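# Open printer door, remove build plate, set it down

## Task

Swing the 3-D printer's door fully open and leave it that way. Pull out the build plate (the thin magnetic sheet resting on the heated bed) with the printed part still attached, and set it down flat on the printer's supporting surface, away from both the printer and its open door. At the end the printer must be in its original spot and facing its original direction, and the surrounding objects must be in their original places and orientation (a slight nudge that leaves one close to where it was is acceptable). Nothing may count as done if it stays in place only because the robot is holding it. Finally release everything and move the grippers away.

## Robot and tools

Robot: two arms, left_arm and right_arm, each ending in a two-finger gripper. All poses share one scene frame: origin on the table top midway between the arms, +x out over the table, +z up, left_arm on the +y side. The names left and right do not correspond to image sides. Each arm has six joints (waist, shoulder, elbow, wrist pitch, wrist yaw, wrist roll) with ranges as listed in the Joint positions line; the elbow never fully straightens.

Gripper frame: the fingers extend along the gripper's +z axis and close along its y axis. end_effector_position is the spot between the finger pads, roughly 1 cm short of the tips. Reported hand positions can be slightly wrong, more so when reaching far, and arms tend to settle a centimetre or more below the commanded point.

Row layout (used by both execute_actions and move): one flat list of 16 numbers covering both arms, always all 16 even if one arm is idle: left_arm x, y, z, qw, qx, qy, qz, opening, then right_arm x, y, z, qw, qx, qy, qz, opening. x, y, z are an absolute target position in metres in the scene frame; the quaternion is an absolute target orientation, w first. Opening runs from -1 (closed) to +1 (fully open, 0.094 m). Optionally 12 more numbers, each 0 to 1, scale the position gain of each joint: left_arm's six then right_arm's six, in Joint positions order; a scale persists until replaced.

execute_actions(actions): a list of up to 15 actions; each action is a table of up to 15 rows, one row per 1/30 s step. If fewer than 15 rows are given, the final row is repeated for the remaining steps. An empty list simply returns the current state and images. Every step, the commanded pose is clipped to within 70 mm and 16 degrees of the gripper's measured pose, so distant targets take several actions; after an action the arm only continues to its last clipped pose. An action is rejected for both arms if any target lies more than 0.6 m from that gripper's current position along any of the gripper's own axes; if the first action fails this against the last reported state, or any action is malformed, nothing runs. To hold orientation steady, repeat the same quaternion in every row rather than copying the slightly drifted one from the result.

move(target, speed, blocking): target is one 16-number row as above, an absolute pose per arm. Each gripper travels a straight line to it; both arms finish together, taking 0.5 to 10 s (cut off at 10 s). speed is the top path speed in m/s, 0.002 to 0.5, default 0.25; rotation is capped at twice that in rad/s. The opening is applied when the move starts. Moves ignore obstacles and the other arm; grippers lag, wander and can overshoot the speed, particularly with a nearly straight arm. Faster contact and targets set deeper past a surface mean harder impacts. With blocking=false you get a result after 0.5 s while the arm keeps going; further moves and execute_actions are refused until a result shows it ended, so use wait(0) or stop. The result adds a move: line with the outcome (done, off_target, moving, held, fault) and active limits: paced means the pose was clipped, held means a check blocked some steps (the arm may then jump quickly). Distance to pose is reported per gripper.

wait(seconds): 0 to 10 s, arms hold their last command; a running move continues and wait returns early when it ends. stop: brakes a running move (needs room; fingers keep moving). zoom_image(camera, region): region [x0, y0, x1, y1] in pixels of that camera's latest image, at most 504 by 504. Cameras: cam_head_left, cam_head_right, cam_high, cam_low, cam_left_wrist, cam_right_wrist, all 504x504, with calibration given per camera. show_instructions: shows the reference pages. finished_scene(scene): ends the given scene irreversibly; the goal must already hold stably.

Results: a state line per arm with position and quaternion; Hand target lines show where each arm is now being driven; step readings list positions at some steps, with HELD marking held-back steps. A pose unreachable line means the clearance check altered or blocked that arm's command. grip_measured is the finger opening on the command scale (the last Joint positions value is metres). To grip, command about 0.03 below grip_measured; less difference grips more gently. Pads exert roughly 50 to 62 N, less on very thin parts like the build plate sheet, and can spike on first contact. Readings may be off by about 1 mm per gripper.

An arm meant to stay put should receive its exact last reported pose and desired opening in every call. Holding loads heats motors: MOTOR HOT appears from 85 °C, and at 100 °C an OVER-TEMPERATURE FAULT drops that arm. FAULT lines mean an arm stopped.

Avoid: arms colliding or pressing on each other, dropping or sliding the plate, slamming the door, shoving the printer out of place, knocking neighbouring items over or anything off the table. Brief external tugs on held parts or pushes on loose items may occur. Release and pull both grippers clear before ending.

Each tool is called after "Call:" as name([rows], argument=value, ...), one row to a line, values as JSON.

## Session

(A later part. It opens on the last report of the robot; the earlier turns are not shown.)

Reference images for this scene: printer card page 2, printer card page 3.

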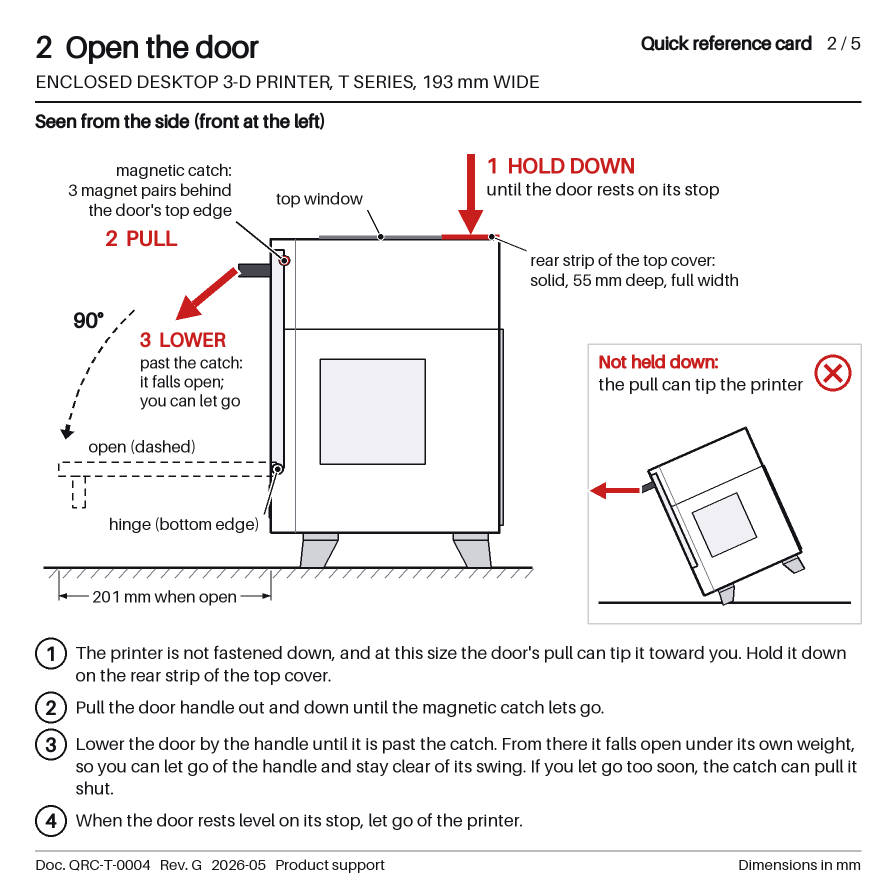

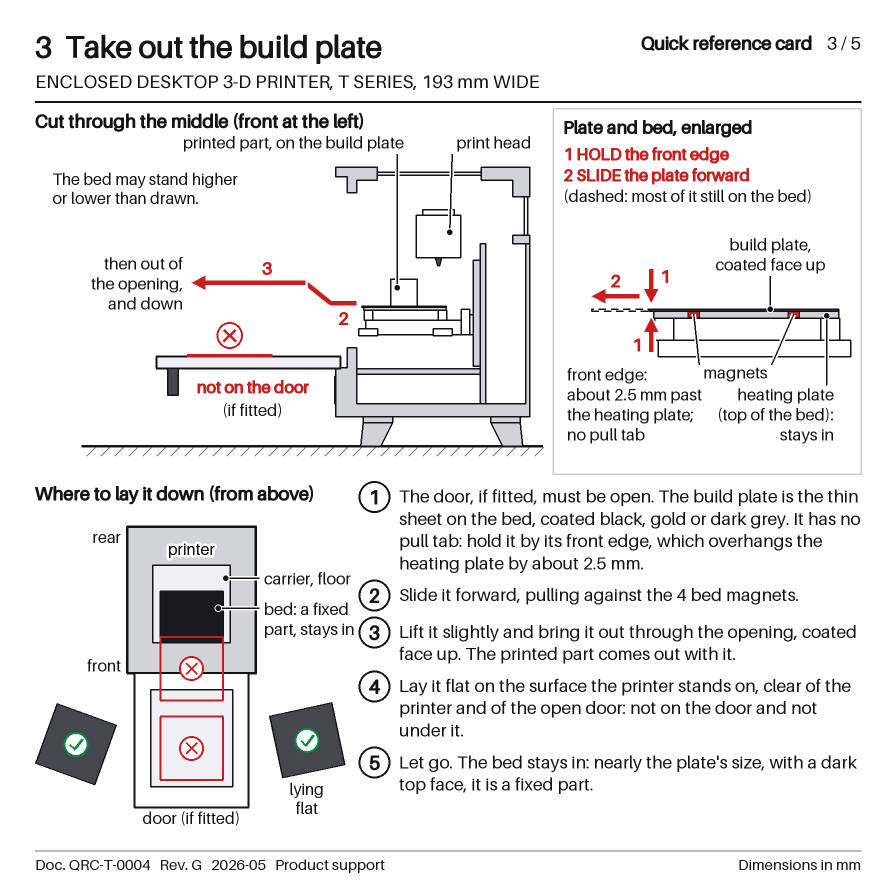

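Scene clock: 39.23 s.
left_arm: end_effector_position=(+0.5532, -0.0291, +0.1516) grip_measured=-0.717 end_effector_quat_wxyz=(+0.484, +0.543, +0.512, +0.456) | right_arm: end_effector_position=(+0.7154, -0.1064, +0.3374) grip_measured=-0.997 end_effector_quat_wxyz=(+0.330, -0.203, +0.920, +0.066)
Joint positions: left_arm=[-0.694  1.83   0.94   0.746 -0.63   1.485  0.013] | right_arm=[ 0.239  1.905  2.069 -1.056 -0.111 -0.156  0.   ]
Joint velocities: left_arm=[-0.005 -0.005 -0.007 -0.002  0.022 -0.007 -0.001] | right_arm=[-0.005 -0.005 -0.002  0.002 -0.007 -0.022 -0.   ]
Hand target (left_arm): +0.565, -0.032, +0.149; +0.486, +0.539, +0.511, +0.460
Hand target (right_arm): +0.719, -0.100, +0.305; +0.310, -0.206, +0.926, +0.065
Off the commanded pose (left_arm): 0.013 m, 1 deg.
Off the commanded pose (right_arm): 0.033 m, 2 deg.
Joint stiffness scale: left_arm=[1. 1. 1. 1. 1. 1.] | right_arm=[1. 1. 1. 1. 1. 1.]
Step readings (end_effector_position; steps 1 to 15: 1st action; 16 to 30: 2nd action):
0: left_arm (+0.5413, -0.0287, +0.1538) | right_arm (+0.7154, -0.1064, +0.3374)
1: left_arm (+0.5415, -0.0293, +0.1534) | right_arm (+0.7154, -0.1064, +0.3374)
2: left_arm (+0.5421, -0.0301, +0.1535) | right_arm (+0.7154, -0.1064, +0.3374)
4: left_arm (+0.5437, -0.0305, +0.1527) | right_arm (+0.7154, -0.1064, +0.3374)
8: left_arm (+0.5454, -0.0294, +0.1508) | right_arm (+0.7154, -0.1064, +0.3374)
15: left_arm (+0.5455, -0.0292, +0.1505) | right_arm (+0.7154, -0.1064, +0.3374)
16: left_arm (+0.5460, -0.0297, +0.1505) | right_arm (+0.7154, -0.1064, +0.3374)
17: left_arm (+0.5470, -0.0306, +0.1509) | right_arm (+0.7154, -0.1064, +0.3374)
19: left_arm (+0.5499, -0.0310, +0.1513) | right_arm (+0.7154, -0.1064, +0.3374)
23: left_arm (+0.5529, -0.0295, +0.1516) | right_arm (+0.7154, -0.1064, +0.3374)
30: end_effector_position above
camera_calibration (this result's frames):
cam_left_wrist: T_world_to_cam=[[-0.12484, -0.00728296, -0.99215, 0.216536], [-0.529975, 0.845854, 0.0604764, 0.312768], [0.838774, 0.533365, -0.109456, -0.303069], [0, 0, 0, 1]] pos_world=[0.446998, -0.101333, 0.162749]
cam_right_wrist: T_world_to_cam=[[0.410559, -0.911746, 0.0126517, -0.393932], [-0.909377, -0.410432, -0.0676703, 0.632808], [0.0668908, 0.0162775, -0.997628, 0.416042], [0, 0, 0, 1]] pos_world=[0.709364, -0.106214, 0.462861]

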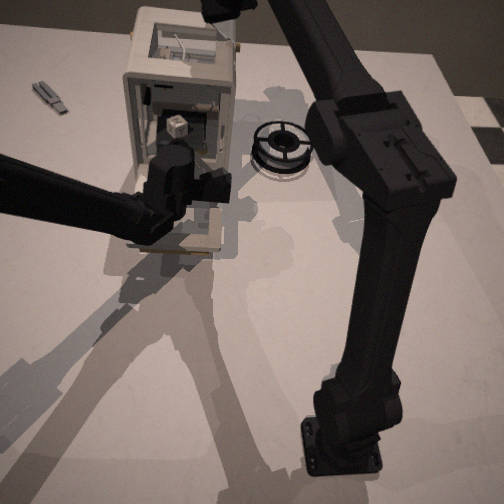

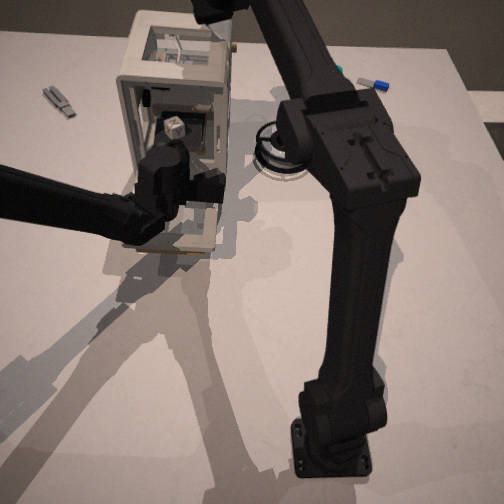

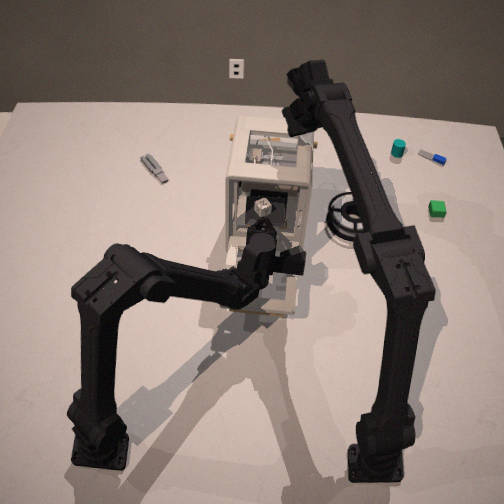

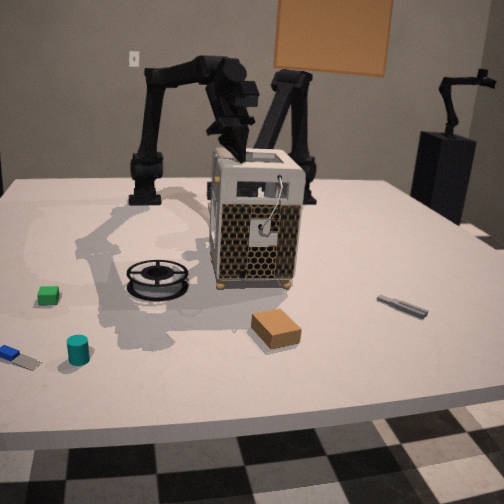

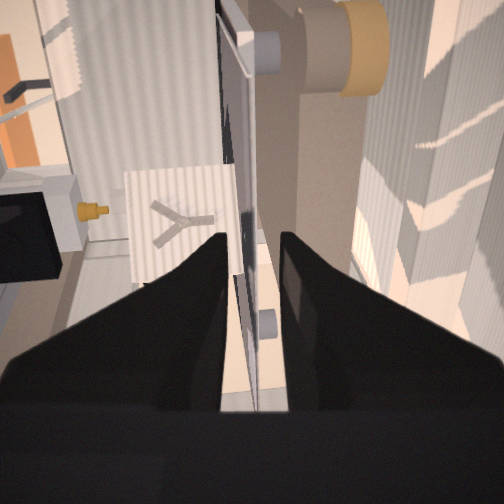

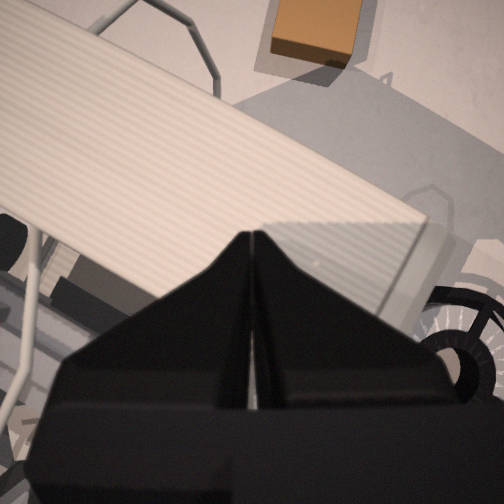

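Call:
execute_actions([
  [[0.562,-0.032,0.162,0.485,0.539,0.511,0.46,-0.88,0.72,-0.1,0.305,0.31,-0.206,0.926,0.065,-1]],
  [[0.558,-0.032,0.168,0.485,0.539,0.511,0.46,-1,0.72,-0.1,0.305,0.31,-0.206,0.926,0.065,-1]],
  [[0.548,-0.032,0.176,0.485,0.539,0.511,0.46,-1,0.72,-0.1,0.315,0.31,-0.206,0.926,0.065,-1]],
])

Call:
move(target=[0.41,-0.028,0.21,0.494,0.53,0.503,0.469,-1,0.7,-0.13,0.39,0.31,-0.206,0.926,0.065,-1], speed=0.07)

Scene clock: 40.90 s.
left_arm: end_effector_position=(+0.5522, -0.0264, +0.1658) grip_measured=-0.991 end_effector_quat_wxyz=(+0.481, +0.540, +0.516, +0.460) | right_arm: end_effector_position=(+0.7154, -0.1064, +0.3374) grip_measured=-0.997 end_effector_quat_wxyz=(+0.330, -0.203, +0.920, +0.066)
Joint positions: left_arm=[-0.695  1.797  0.943  0.712 -0.646  1.486  0.   ] | right_arm=[ 0.239  1.905  2.069 -1.056 -0.111 -0.156  0.   ]
Joint velocities: left_arm=[-0.005 -0.005 -0.002  0.007 -0.081  0.007 -0.   ] | right_arm=[-0.005 -0.024 -0.002 -0.007 -0.022 -0.081 -0.001]
Hand target (left_arm): +0.548, -0.032, +0.176; +0.486, +0.539, +0.511, +0.460
Hand target (right_arm): +0.720, -0.100, +0.315; +0.310, -0.206, +0.926, +0.065
Off the commanded pose (left_arm): 0.012 m, 1 deg.
Off the commanded pose (right_arm): 0.024 m, 2 deg.
Joint stiffness scale: left_arm=[1. 1. 1. 1. 1. 1.] | right_arm=[1. 1. 1. 1. 1. 1.]
Step readings (end_effector_position; steps 1 to 15: 1st action; 16 to 30: 2nd action; 31 to 45: 3rd action):
0: left_arm (+0.5532, -0.0291, +0.1516) | right_arm (+0.7154, -0.1064, +0.3374)
1: left_arm (+0.5531, -0.0291, +0.1514) | right_arm (+0.7154, -0.1064, +0.3374)
2: left_arm (+0.5531, -0.0291, +0.1512) | right_arm (+0.7154, -0.1064, +0.3374)
4: left_arm (+0.5531, -0.0291, +0.1510) | right_arm (+0.7154, -0.1064, +0.3374)
8: left_arm (+0.5531, -0.0291, +0.1510) | right_arm (+0.7154, -0.1064, +0.3374)
15: left_arm (+0.5531, -0.0291, +0.1510) | right_arm (+0.7154, -0.1064, +0.3374)
16: left_arm (+0.5531, -0.0288, +0.1514) | right_arm (+0.7154, -0.1064, +0.3374)
17: left_arm (+0.5533, -0.0286, +0.1543) | right_arm (+0.7154, -0.1064, +0.3374)
19: left_arm (+0.5535, -0.0287, +0.1625) | right_arm (+0.7154, -0.1064, +0.3374)
23: left_arm (+0.5531, -0.0284, +0.1633) | right_arm (+0.7154, -0.1064, +0.3374)
30: left_arm (+0.5531, -0.0283, +0.1628) | right_arm (+0.7154, -0.1064, +0.3374)
31: left_arm (+0.5530, -0.0275, +0.1626) | right_arm (+0.7154, -0.1064, +0.3374)
32: left_arm (+0.5528, -0.0270, +0.1631) | right_arm (+0.7154, -0.1064, +0.3374)
34: left_arm (+0.5524, -0.0267, +0.1645) | right_arm (+0.7154, -0.1064, +0.3374)
38: left_arm (+0.5522, -0.0264, +0.1660) | right_arm (+0.7154, -0.1064, +0.3374)
45: end_effector_position above
camera_calibration (this result's frames):
cam_left_wrist: T_world_to_cam=[[-0.122676, -0.00746108, -0.992419, 0.229369], [-0.54245, 0.837888, 0.0607546, 0.315717], [0.831083, 0.545791, -0.106836, -0.298026], [0, 0, 0, 1]] pos_world=[0.447083, -0.100164, 0.176609]
cam_right_wrist: T_world_to_cam=[[0.410559, -0.911746, 0.0126517, -0.393932], [-0.909377, -0.410432, -0.0676703, 0.632808], [0.0668908, 0.0162775, -0.997628, 0.416042], [0, 0, 0, 1]] pos_world=[0.709364, -0.106214, 0.462861]

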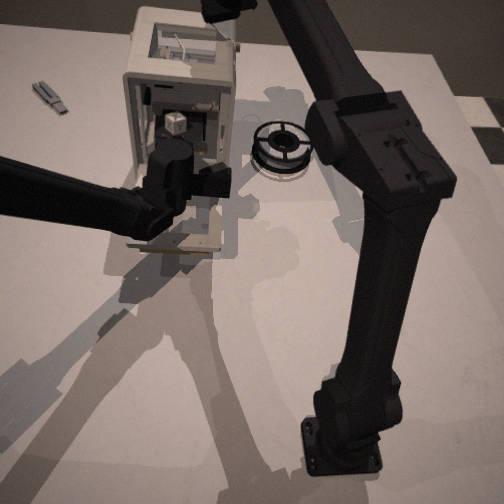

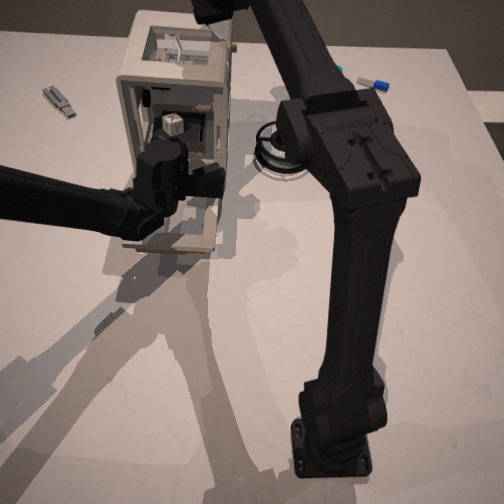

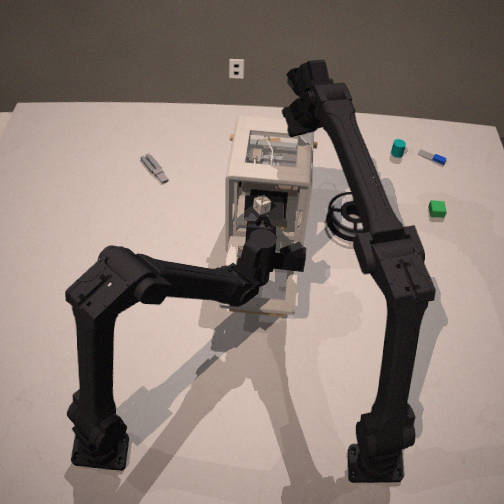

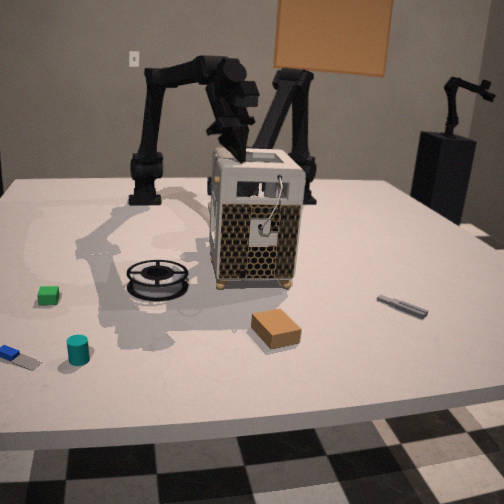

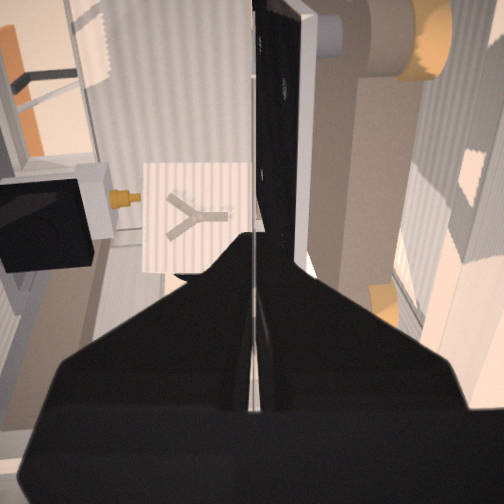

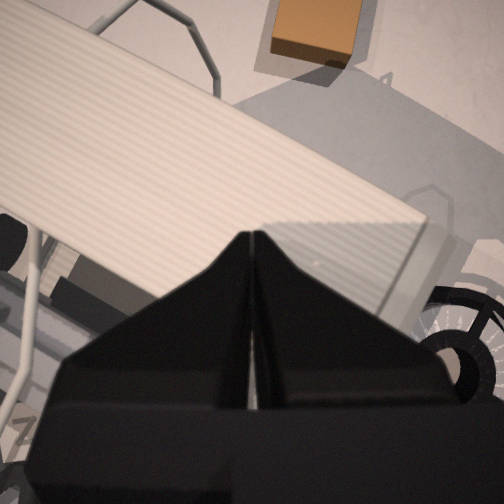

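Scene clock: 43.37 s.
left_arm: end_effector_position=(+0.4135, -0.0269, +0.2012) grip_measured=-0.991 end_effector_quat_wxyz=(+0.485, +0.537, +0.504, +0.471) | right_arm: end_effector_position=(+0.6955, -0.1252, +0.3756) grip_measured=-0.997 end_effector_quat_wxyz=(+0.302, -0.205, +0.929, +0.065)
Joint positions: left_arm=[-0.92   1.529  0.683  0.712 -0.869  1.486  0.   ] | right_arm=[ 0.217  1.901  2.189 -1.241 -0.124 -0.179  0.   ]
Joint velocities: left_arm=[-0.015 -0.005 -0.022  0.002  0.007  0.022  0.001] | right_arm=[ 0.005  0.015  0.002 -0.027  0.051 -0.037  0.001]
Hand target (left_arm): +0.410, -0.029, +0.211; +0.495, +0.531, +0.503, +0.470
Hand target (right_arm): +0.699, -0.130, +0.390; +0.311, -0.206, +0.926, +0.065
Off the commanded pose (left_arm): 0.010 m, 1 deg.
Off the commanded pose (right_arm): 0.016 m, 1 deg.
Joint stiffness scale: left_arm=[1. 1. 1. 1. 1. 1.] | right_arm=[1. 1. 1. 1. 1. 1.]
move: off_target (right_arm)
camera_calibration (this result's frames):
cam_left_wrist: T_world_to_cam=[[-0.094113, 0.00722594, -0.995535, 0.236701], [-0.541097, 0.83901, 0.0572424, 0.238966], [0.835678, 0.544068, -0.0750518, -0.187022], [0, 0, 0, 1]] pos_world=[0.307871, -0.100452, 0.207929]
cam_right_wrist: T_world_to_cam=[[0.41466, -0.909969, 0.00370308, -0.402622], [-0.909915, -0.414676, -0.00996411, 0.58774], [0.0106026, 0.000762226, -0.999944, 0.493795], [0, 0, 0, 1]] pos_world=[0.696509, -0.123029, 0.501114]

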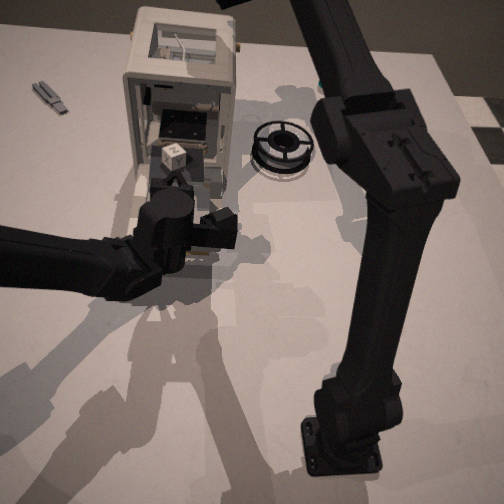

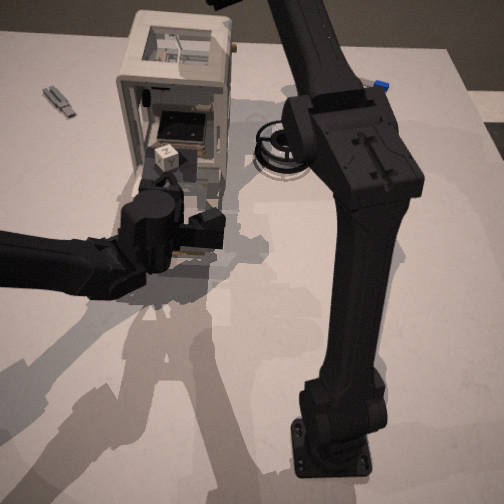

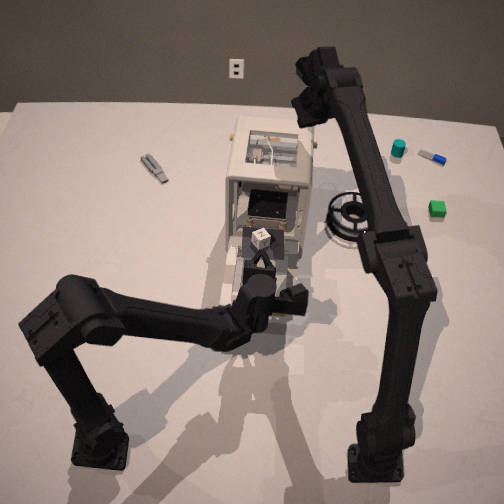

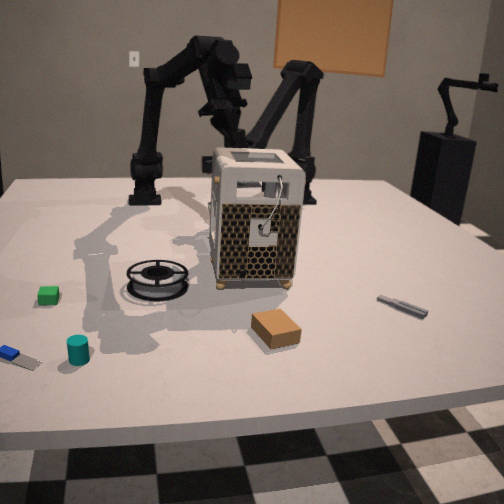

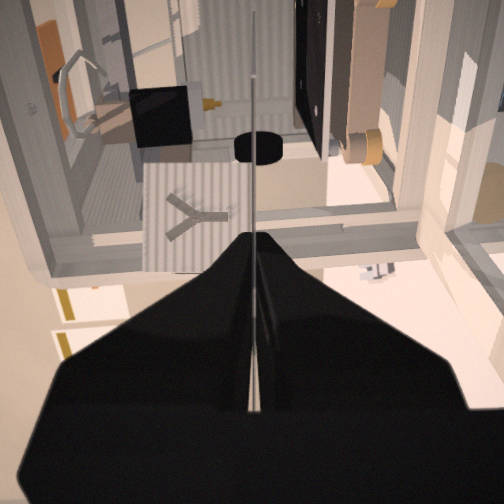

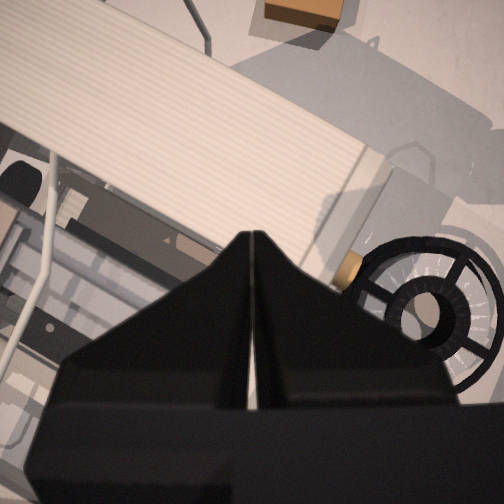

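Call:
move(target=[0.43,0.25,0.17,0.446,0.571,0.542,0.424,-1,0.5,-0.32,0.4,0.5,0,0.866,0,-1], speed=0.15)

Call:
move(target=[0.45,0.25,0.047,0.389,0.611,0.58,0.369,-1,0.5,-0.32,0.4,0.5,0,0.866,0,-1], speed=0.08)

Scene clock: 45.90 s.
left_arm: end_effector_position=(+0.4280, +0.2487, +0.1647) grip_measured=-0.991 end_effector_quat_wxyz=(+0.445, +0.570, +0.549, +0.418) | right_arm: end_effector_position=(+0.4924, -0.3152, +0.3949) grip_measured=-0.997 end_effector_quat_wxyz=(+0.491, -0.007, +0.871, -0.001)
Joint positions: left_arm=[-0.161  1.155  0.343  0.554 -0.107  1.531  0.   ] | right_arm=[-0.045  1.075  1.144 -0.615 -0.044 -0.037  0.   ]
Joint velocities: left_arm=[-0.015 -0.015 -0.012 -0.007  0.022  0.007 -0.   ] | right_arm=[-0.005 -0.015 -0.002  0.022  0.037 -0.168 -0.   ]
Hand target (left_arm): +0.427, +0.250, +0.170; +0.446, +0.571, +0.545, +0.423
Hand target (right_arm): +0.496, -0.317, +0.400; +0.501, -0.003, +0.865, -0.000
Off the commanded pose (left_arm): 0.006 m, 1 deg.
Off the commanded pose (right_arm): 0.010 m, 1 deg.
Joint stiffness scale: left_arm=[1. 1. 1. 1. 1. 1.] | right_arm=[1. 1. 1. 1. 1. 1.]
move: done
camera_calibration (this result's frames):
cam_left_wrist: T_world_to_cam=[[-0.262589, -0.0129878, -0.96482, 0.271799], [-0.526115, 0.840126, 0.13188, -0.00131623], [0.808857, 0.542236, -0.227441, -0.314822], [0, 0, 0, 1]] pos_world=[0.325325, 0.175344, 0.190807]
cam_right_wrist: T_world_to_cam=[[0.00551711, -0.999962, 0.00680375, -0.319484], [-0.918052, -0.00776218, -0.396383, 0.609187], [0.396421, -0.00405931, -0.91806, 0.291555], [0, 0, 0, 1]] pos_world=[0.44545, -0.31356, 0.511311]

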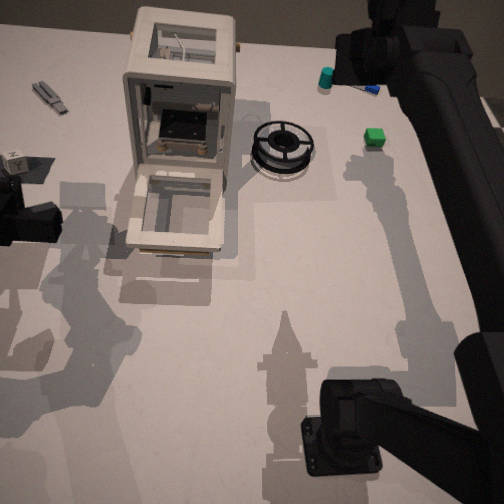

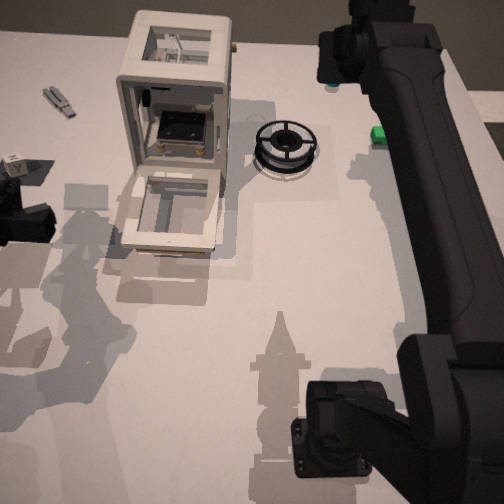

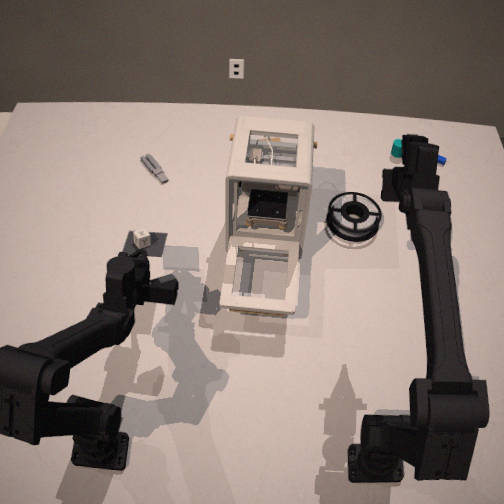

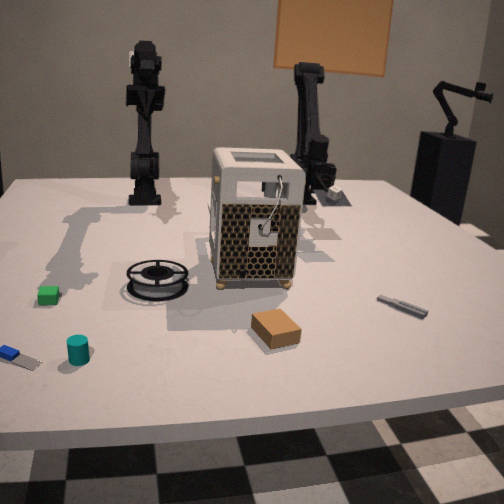

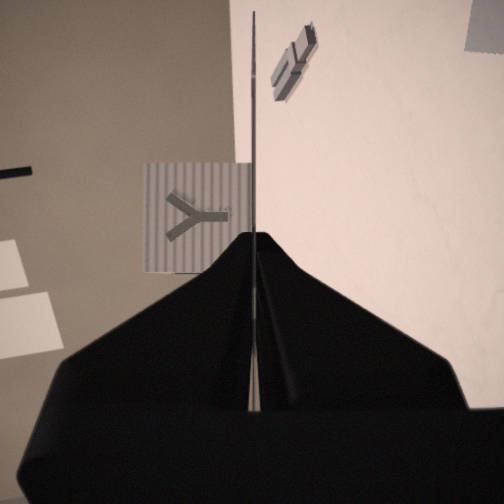

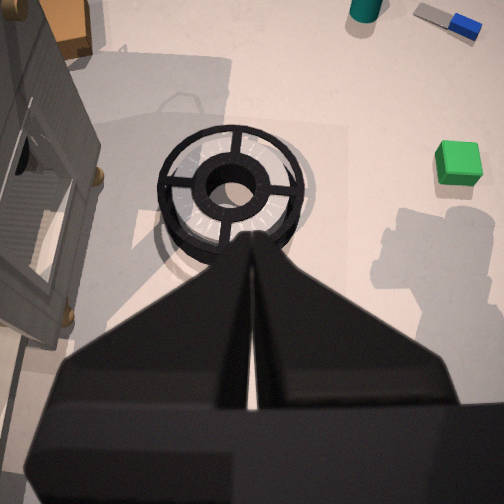

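Scene clock: 47.77 s.
left_arm: end_effector_position=(+0.4353, +0.2475, +0.0407) grip_measured=-0.991 end_effector_quat_wxyz=(+0.380, +0.620, +0.584, +0.361) | right_arm: end_effector_position=(+0.4923, -0.3163, +0.3949) grip_measured=-0.997 end_effector_quat_wxyz=(+0.491, -0.006, +0.871, -0.001)
Joint positions: left_arm=[-0.153  1.562  0.347  0.746 -0.086  1.531  0.   ] | right_arm=[-0.048  1.075  1.144 -0.615 -0.045 -0.036  0.   ]
Joint velocities: left_arm=[ 0.005  0.005  0.002  0.002 -0.022 -0.022  0.001] | right_arm=[ 0.005  0.005  0.007 -0.002  0.051 -0.022 -0.   ]
Hand target (left_arm): +0.449, +0.250, +0.048; +0.388, +0.612, +0.581, +0.371
Hand target (right_arm): +0.500, -0.320, +0.400; +0.500, -0.000, +0.866, -0.000
Off the commanded pose (left_arm): 0.016 m, 2 deg.
Off the commanded pose (right_arm): 0.010 m, 1 deg.
Joint stiffness scale: left_arm=[1. 1. 1. 1. 1. 1.] | right_arm=[1. 1. 1. 1. 1. 1.]
move: off_target (left_arm)
camera_calibration (this result's frames):
cam_left_wrist: T_world_to_cam=[[-0.457895, 0.0149327, -0.888881, 0.229132], [-0.474832, 0.841184, 0.258735, -0.00785409], [0.751576, 0.540542, -0.378084, -0.316756], [0, 0, 0, 1]] pos_world=[0.339256, 0.174405, 0.0859432]
cam_right_wrist: T_world_to_cam=[[0.00296107, -0.99998, 0.00562745, -0.318828], [-0.918067, -0.00494925, -0.396394, 0.610048], [0.396414, -0.00399263, -0.918063, 0.291592], [0, 0, 0, 1]] pos_world=[0.445418, -0.314639, 0.511314]

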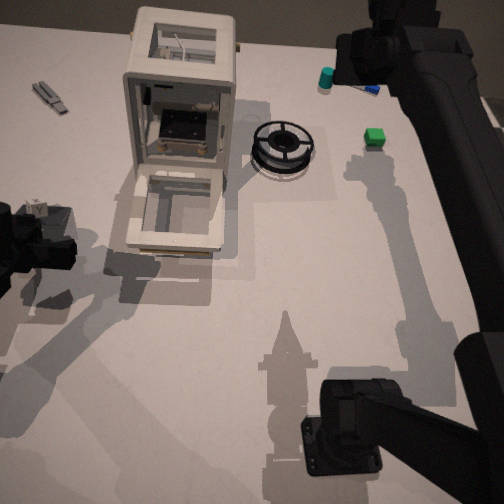

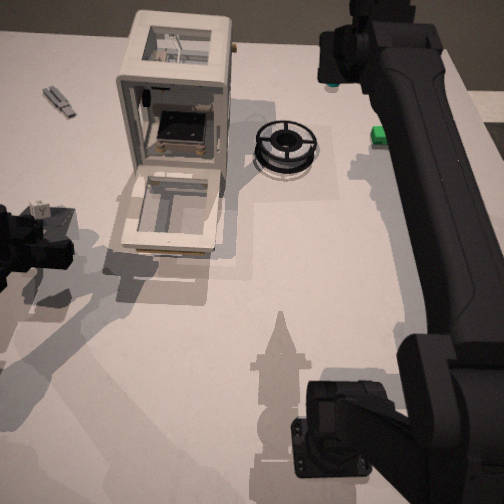

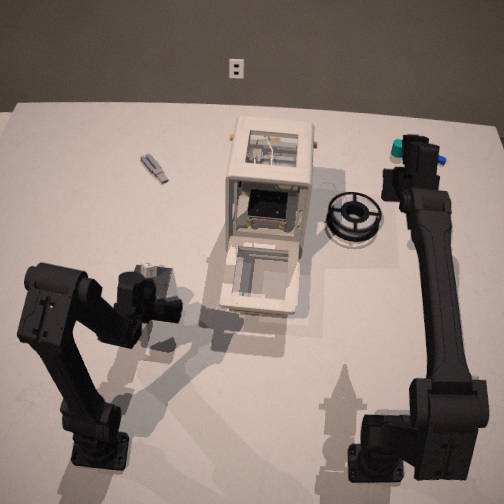

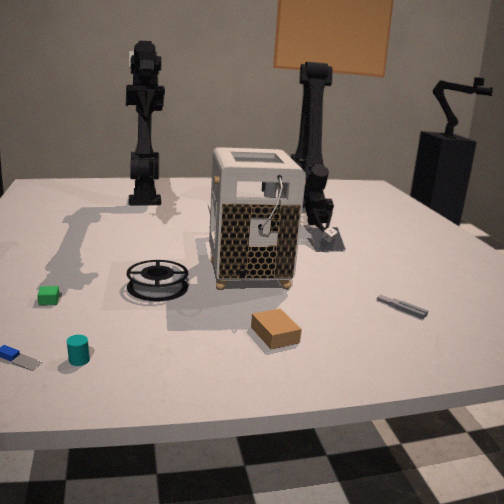

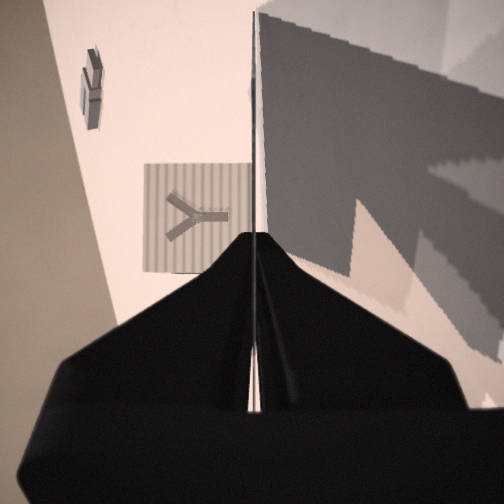

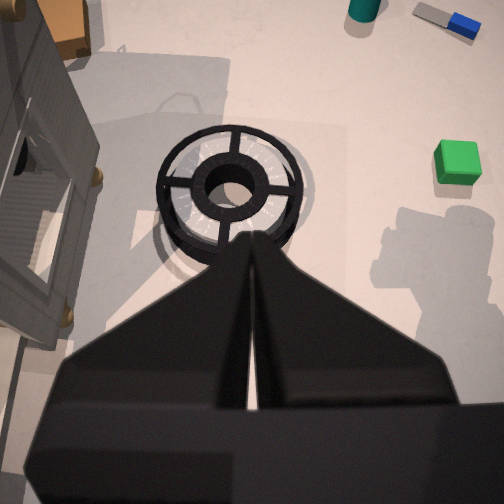

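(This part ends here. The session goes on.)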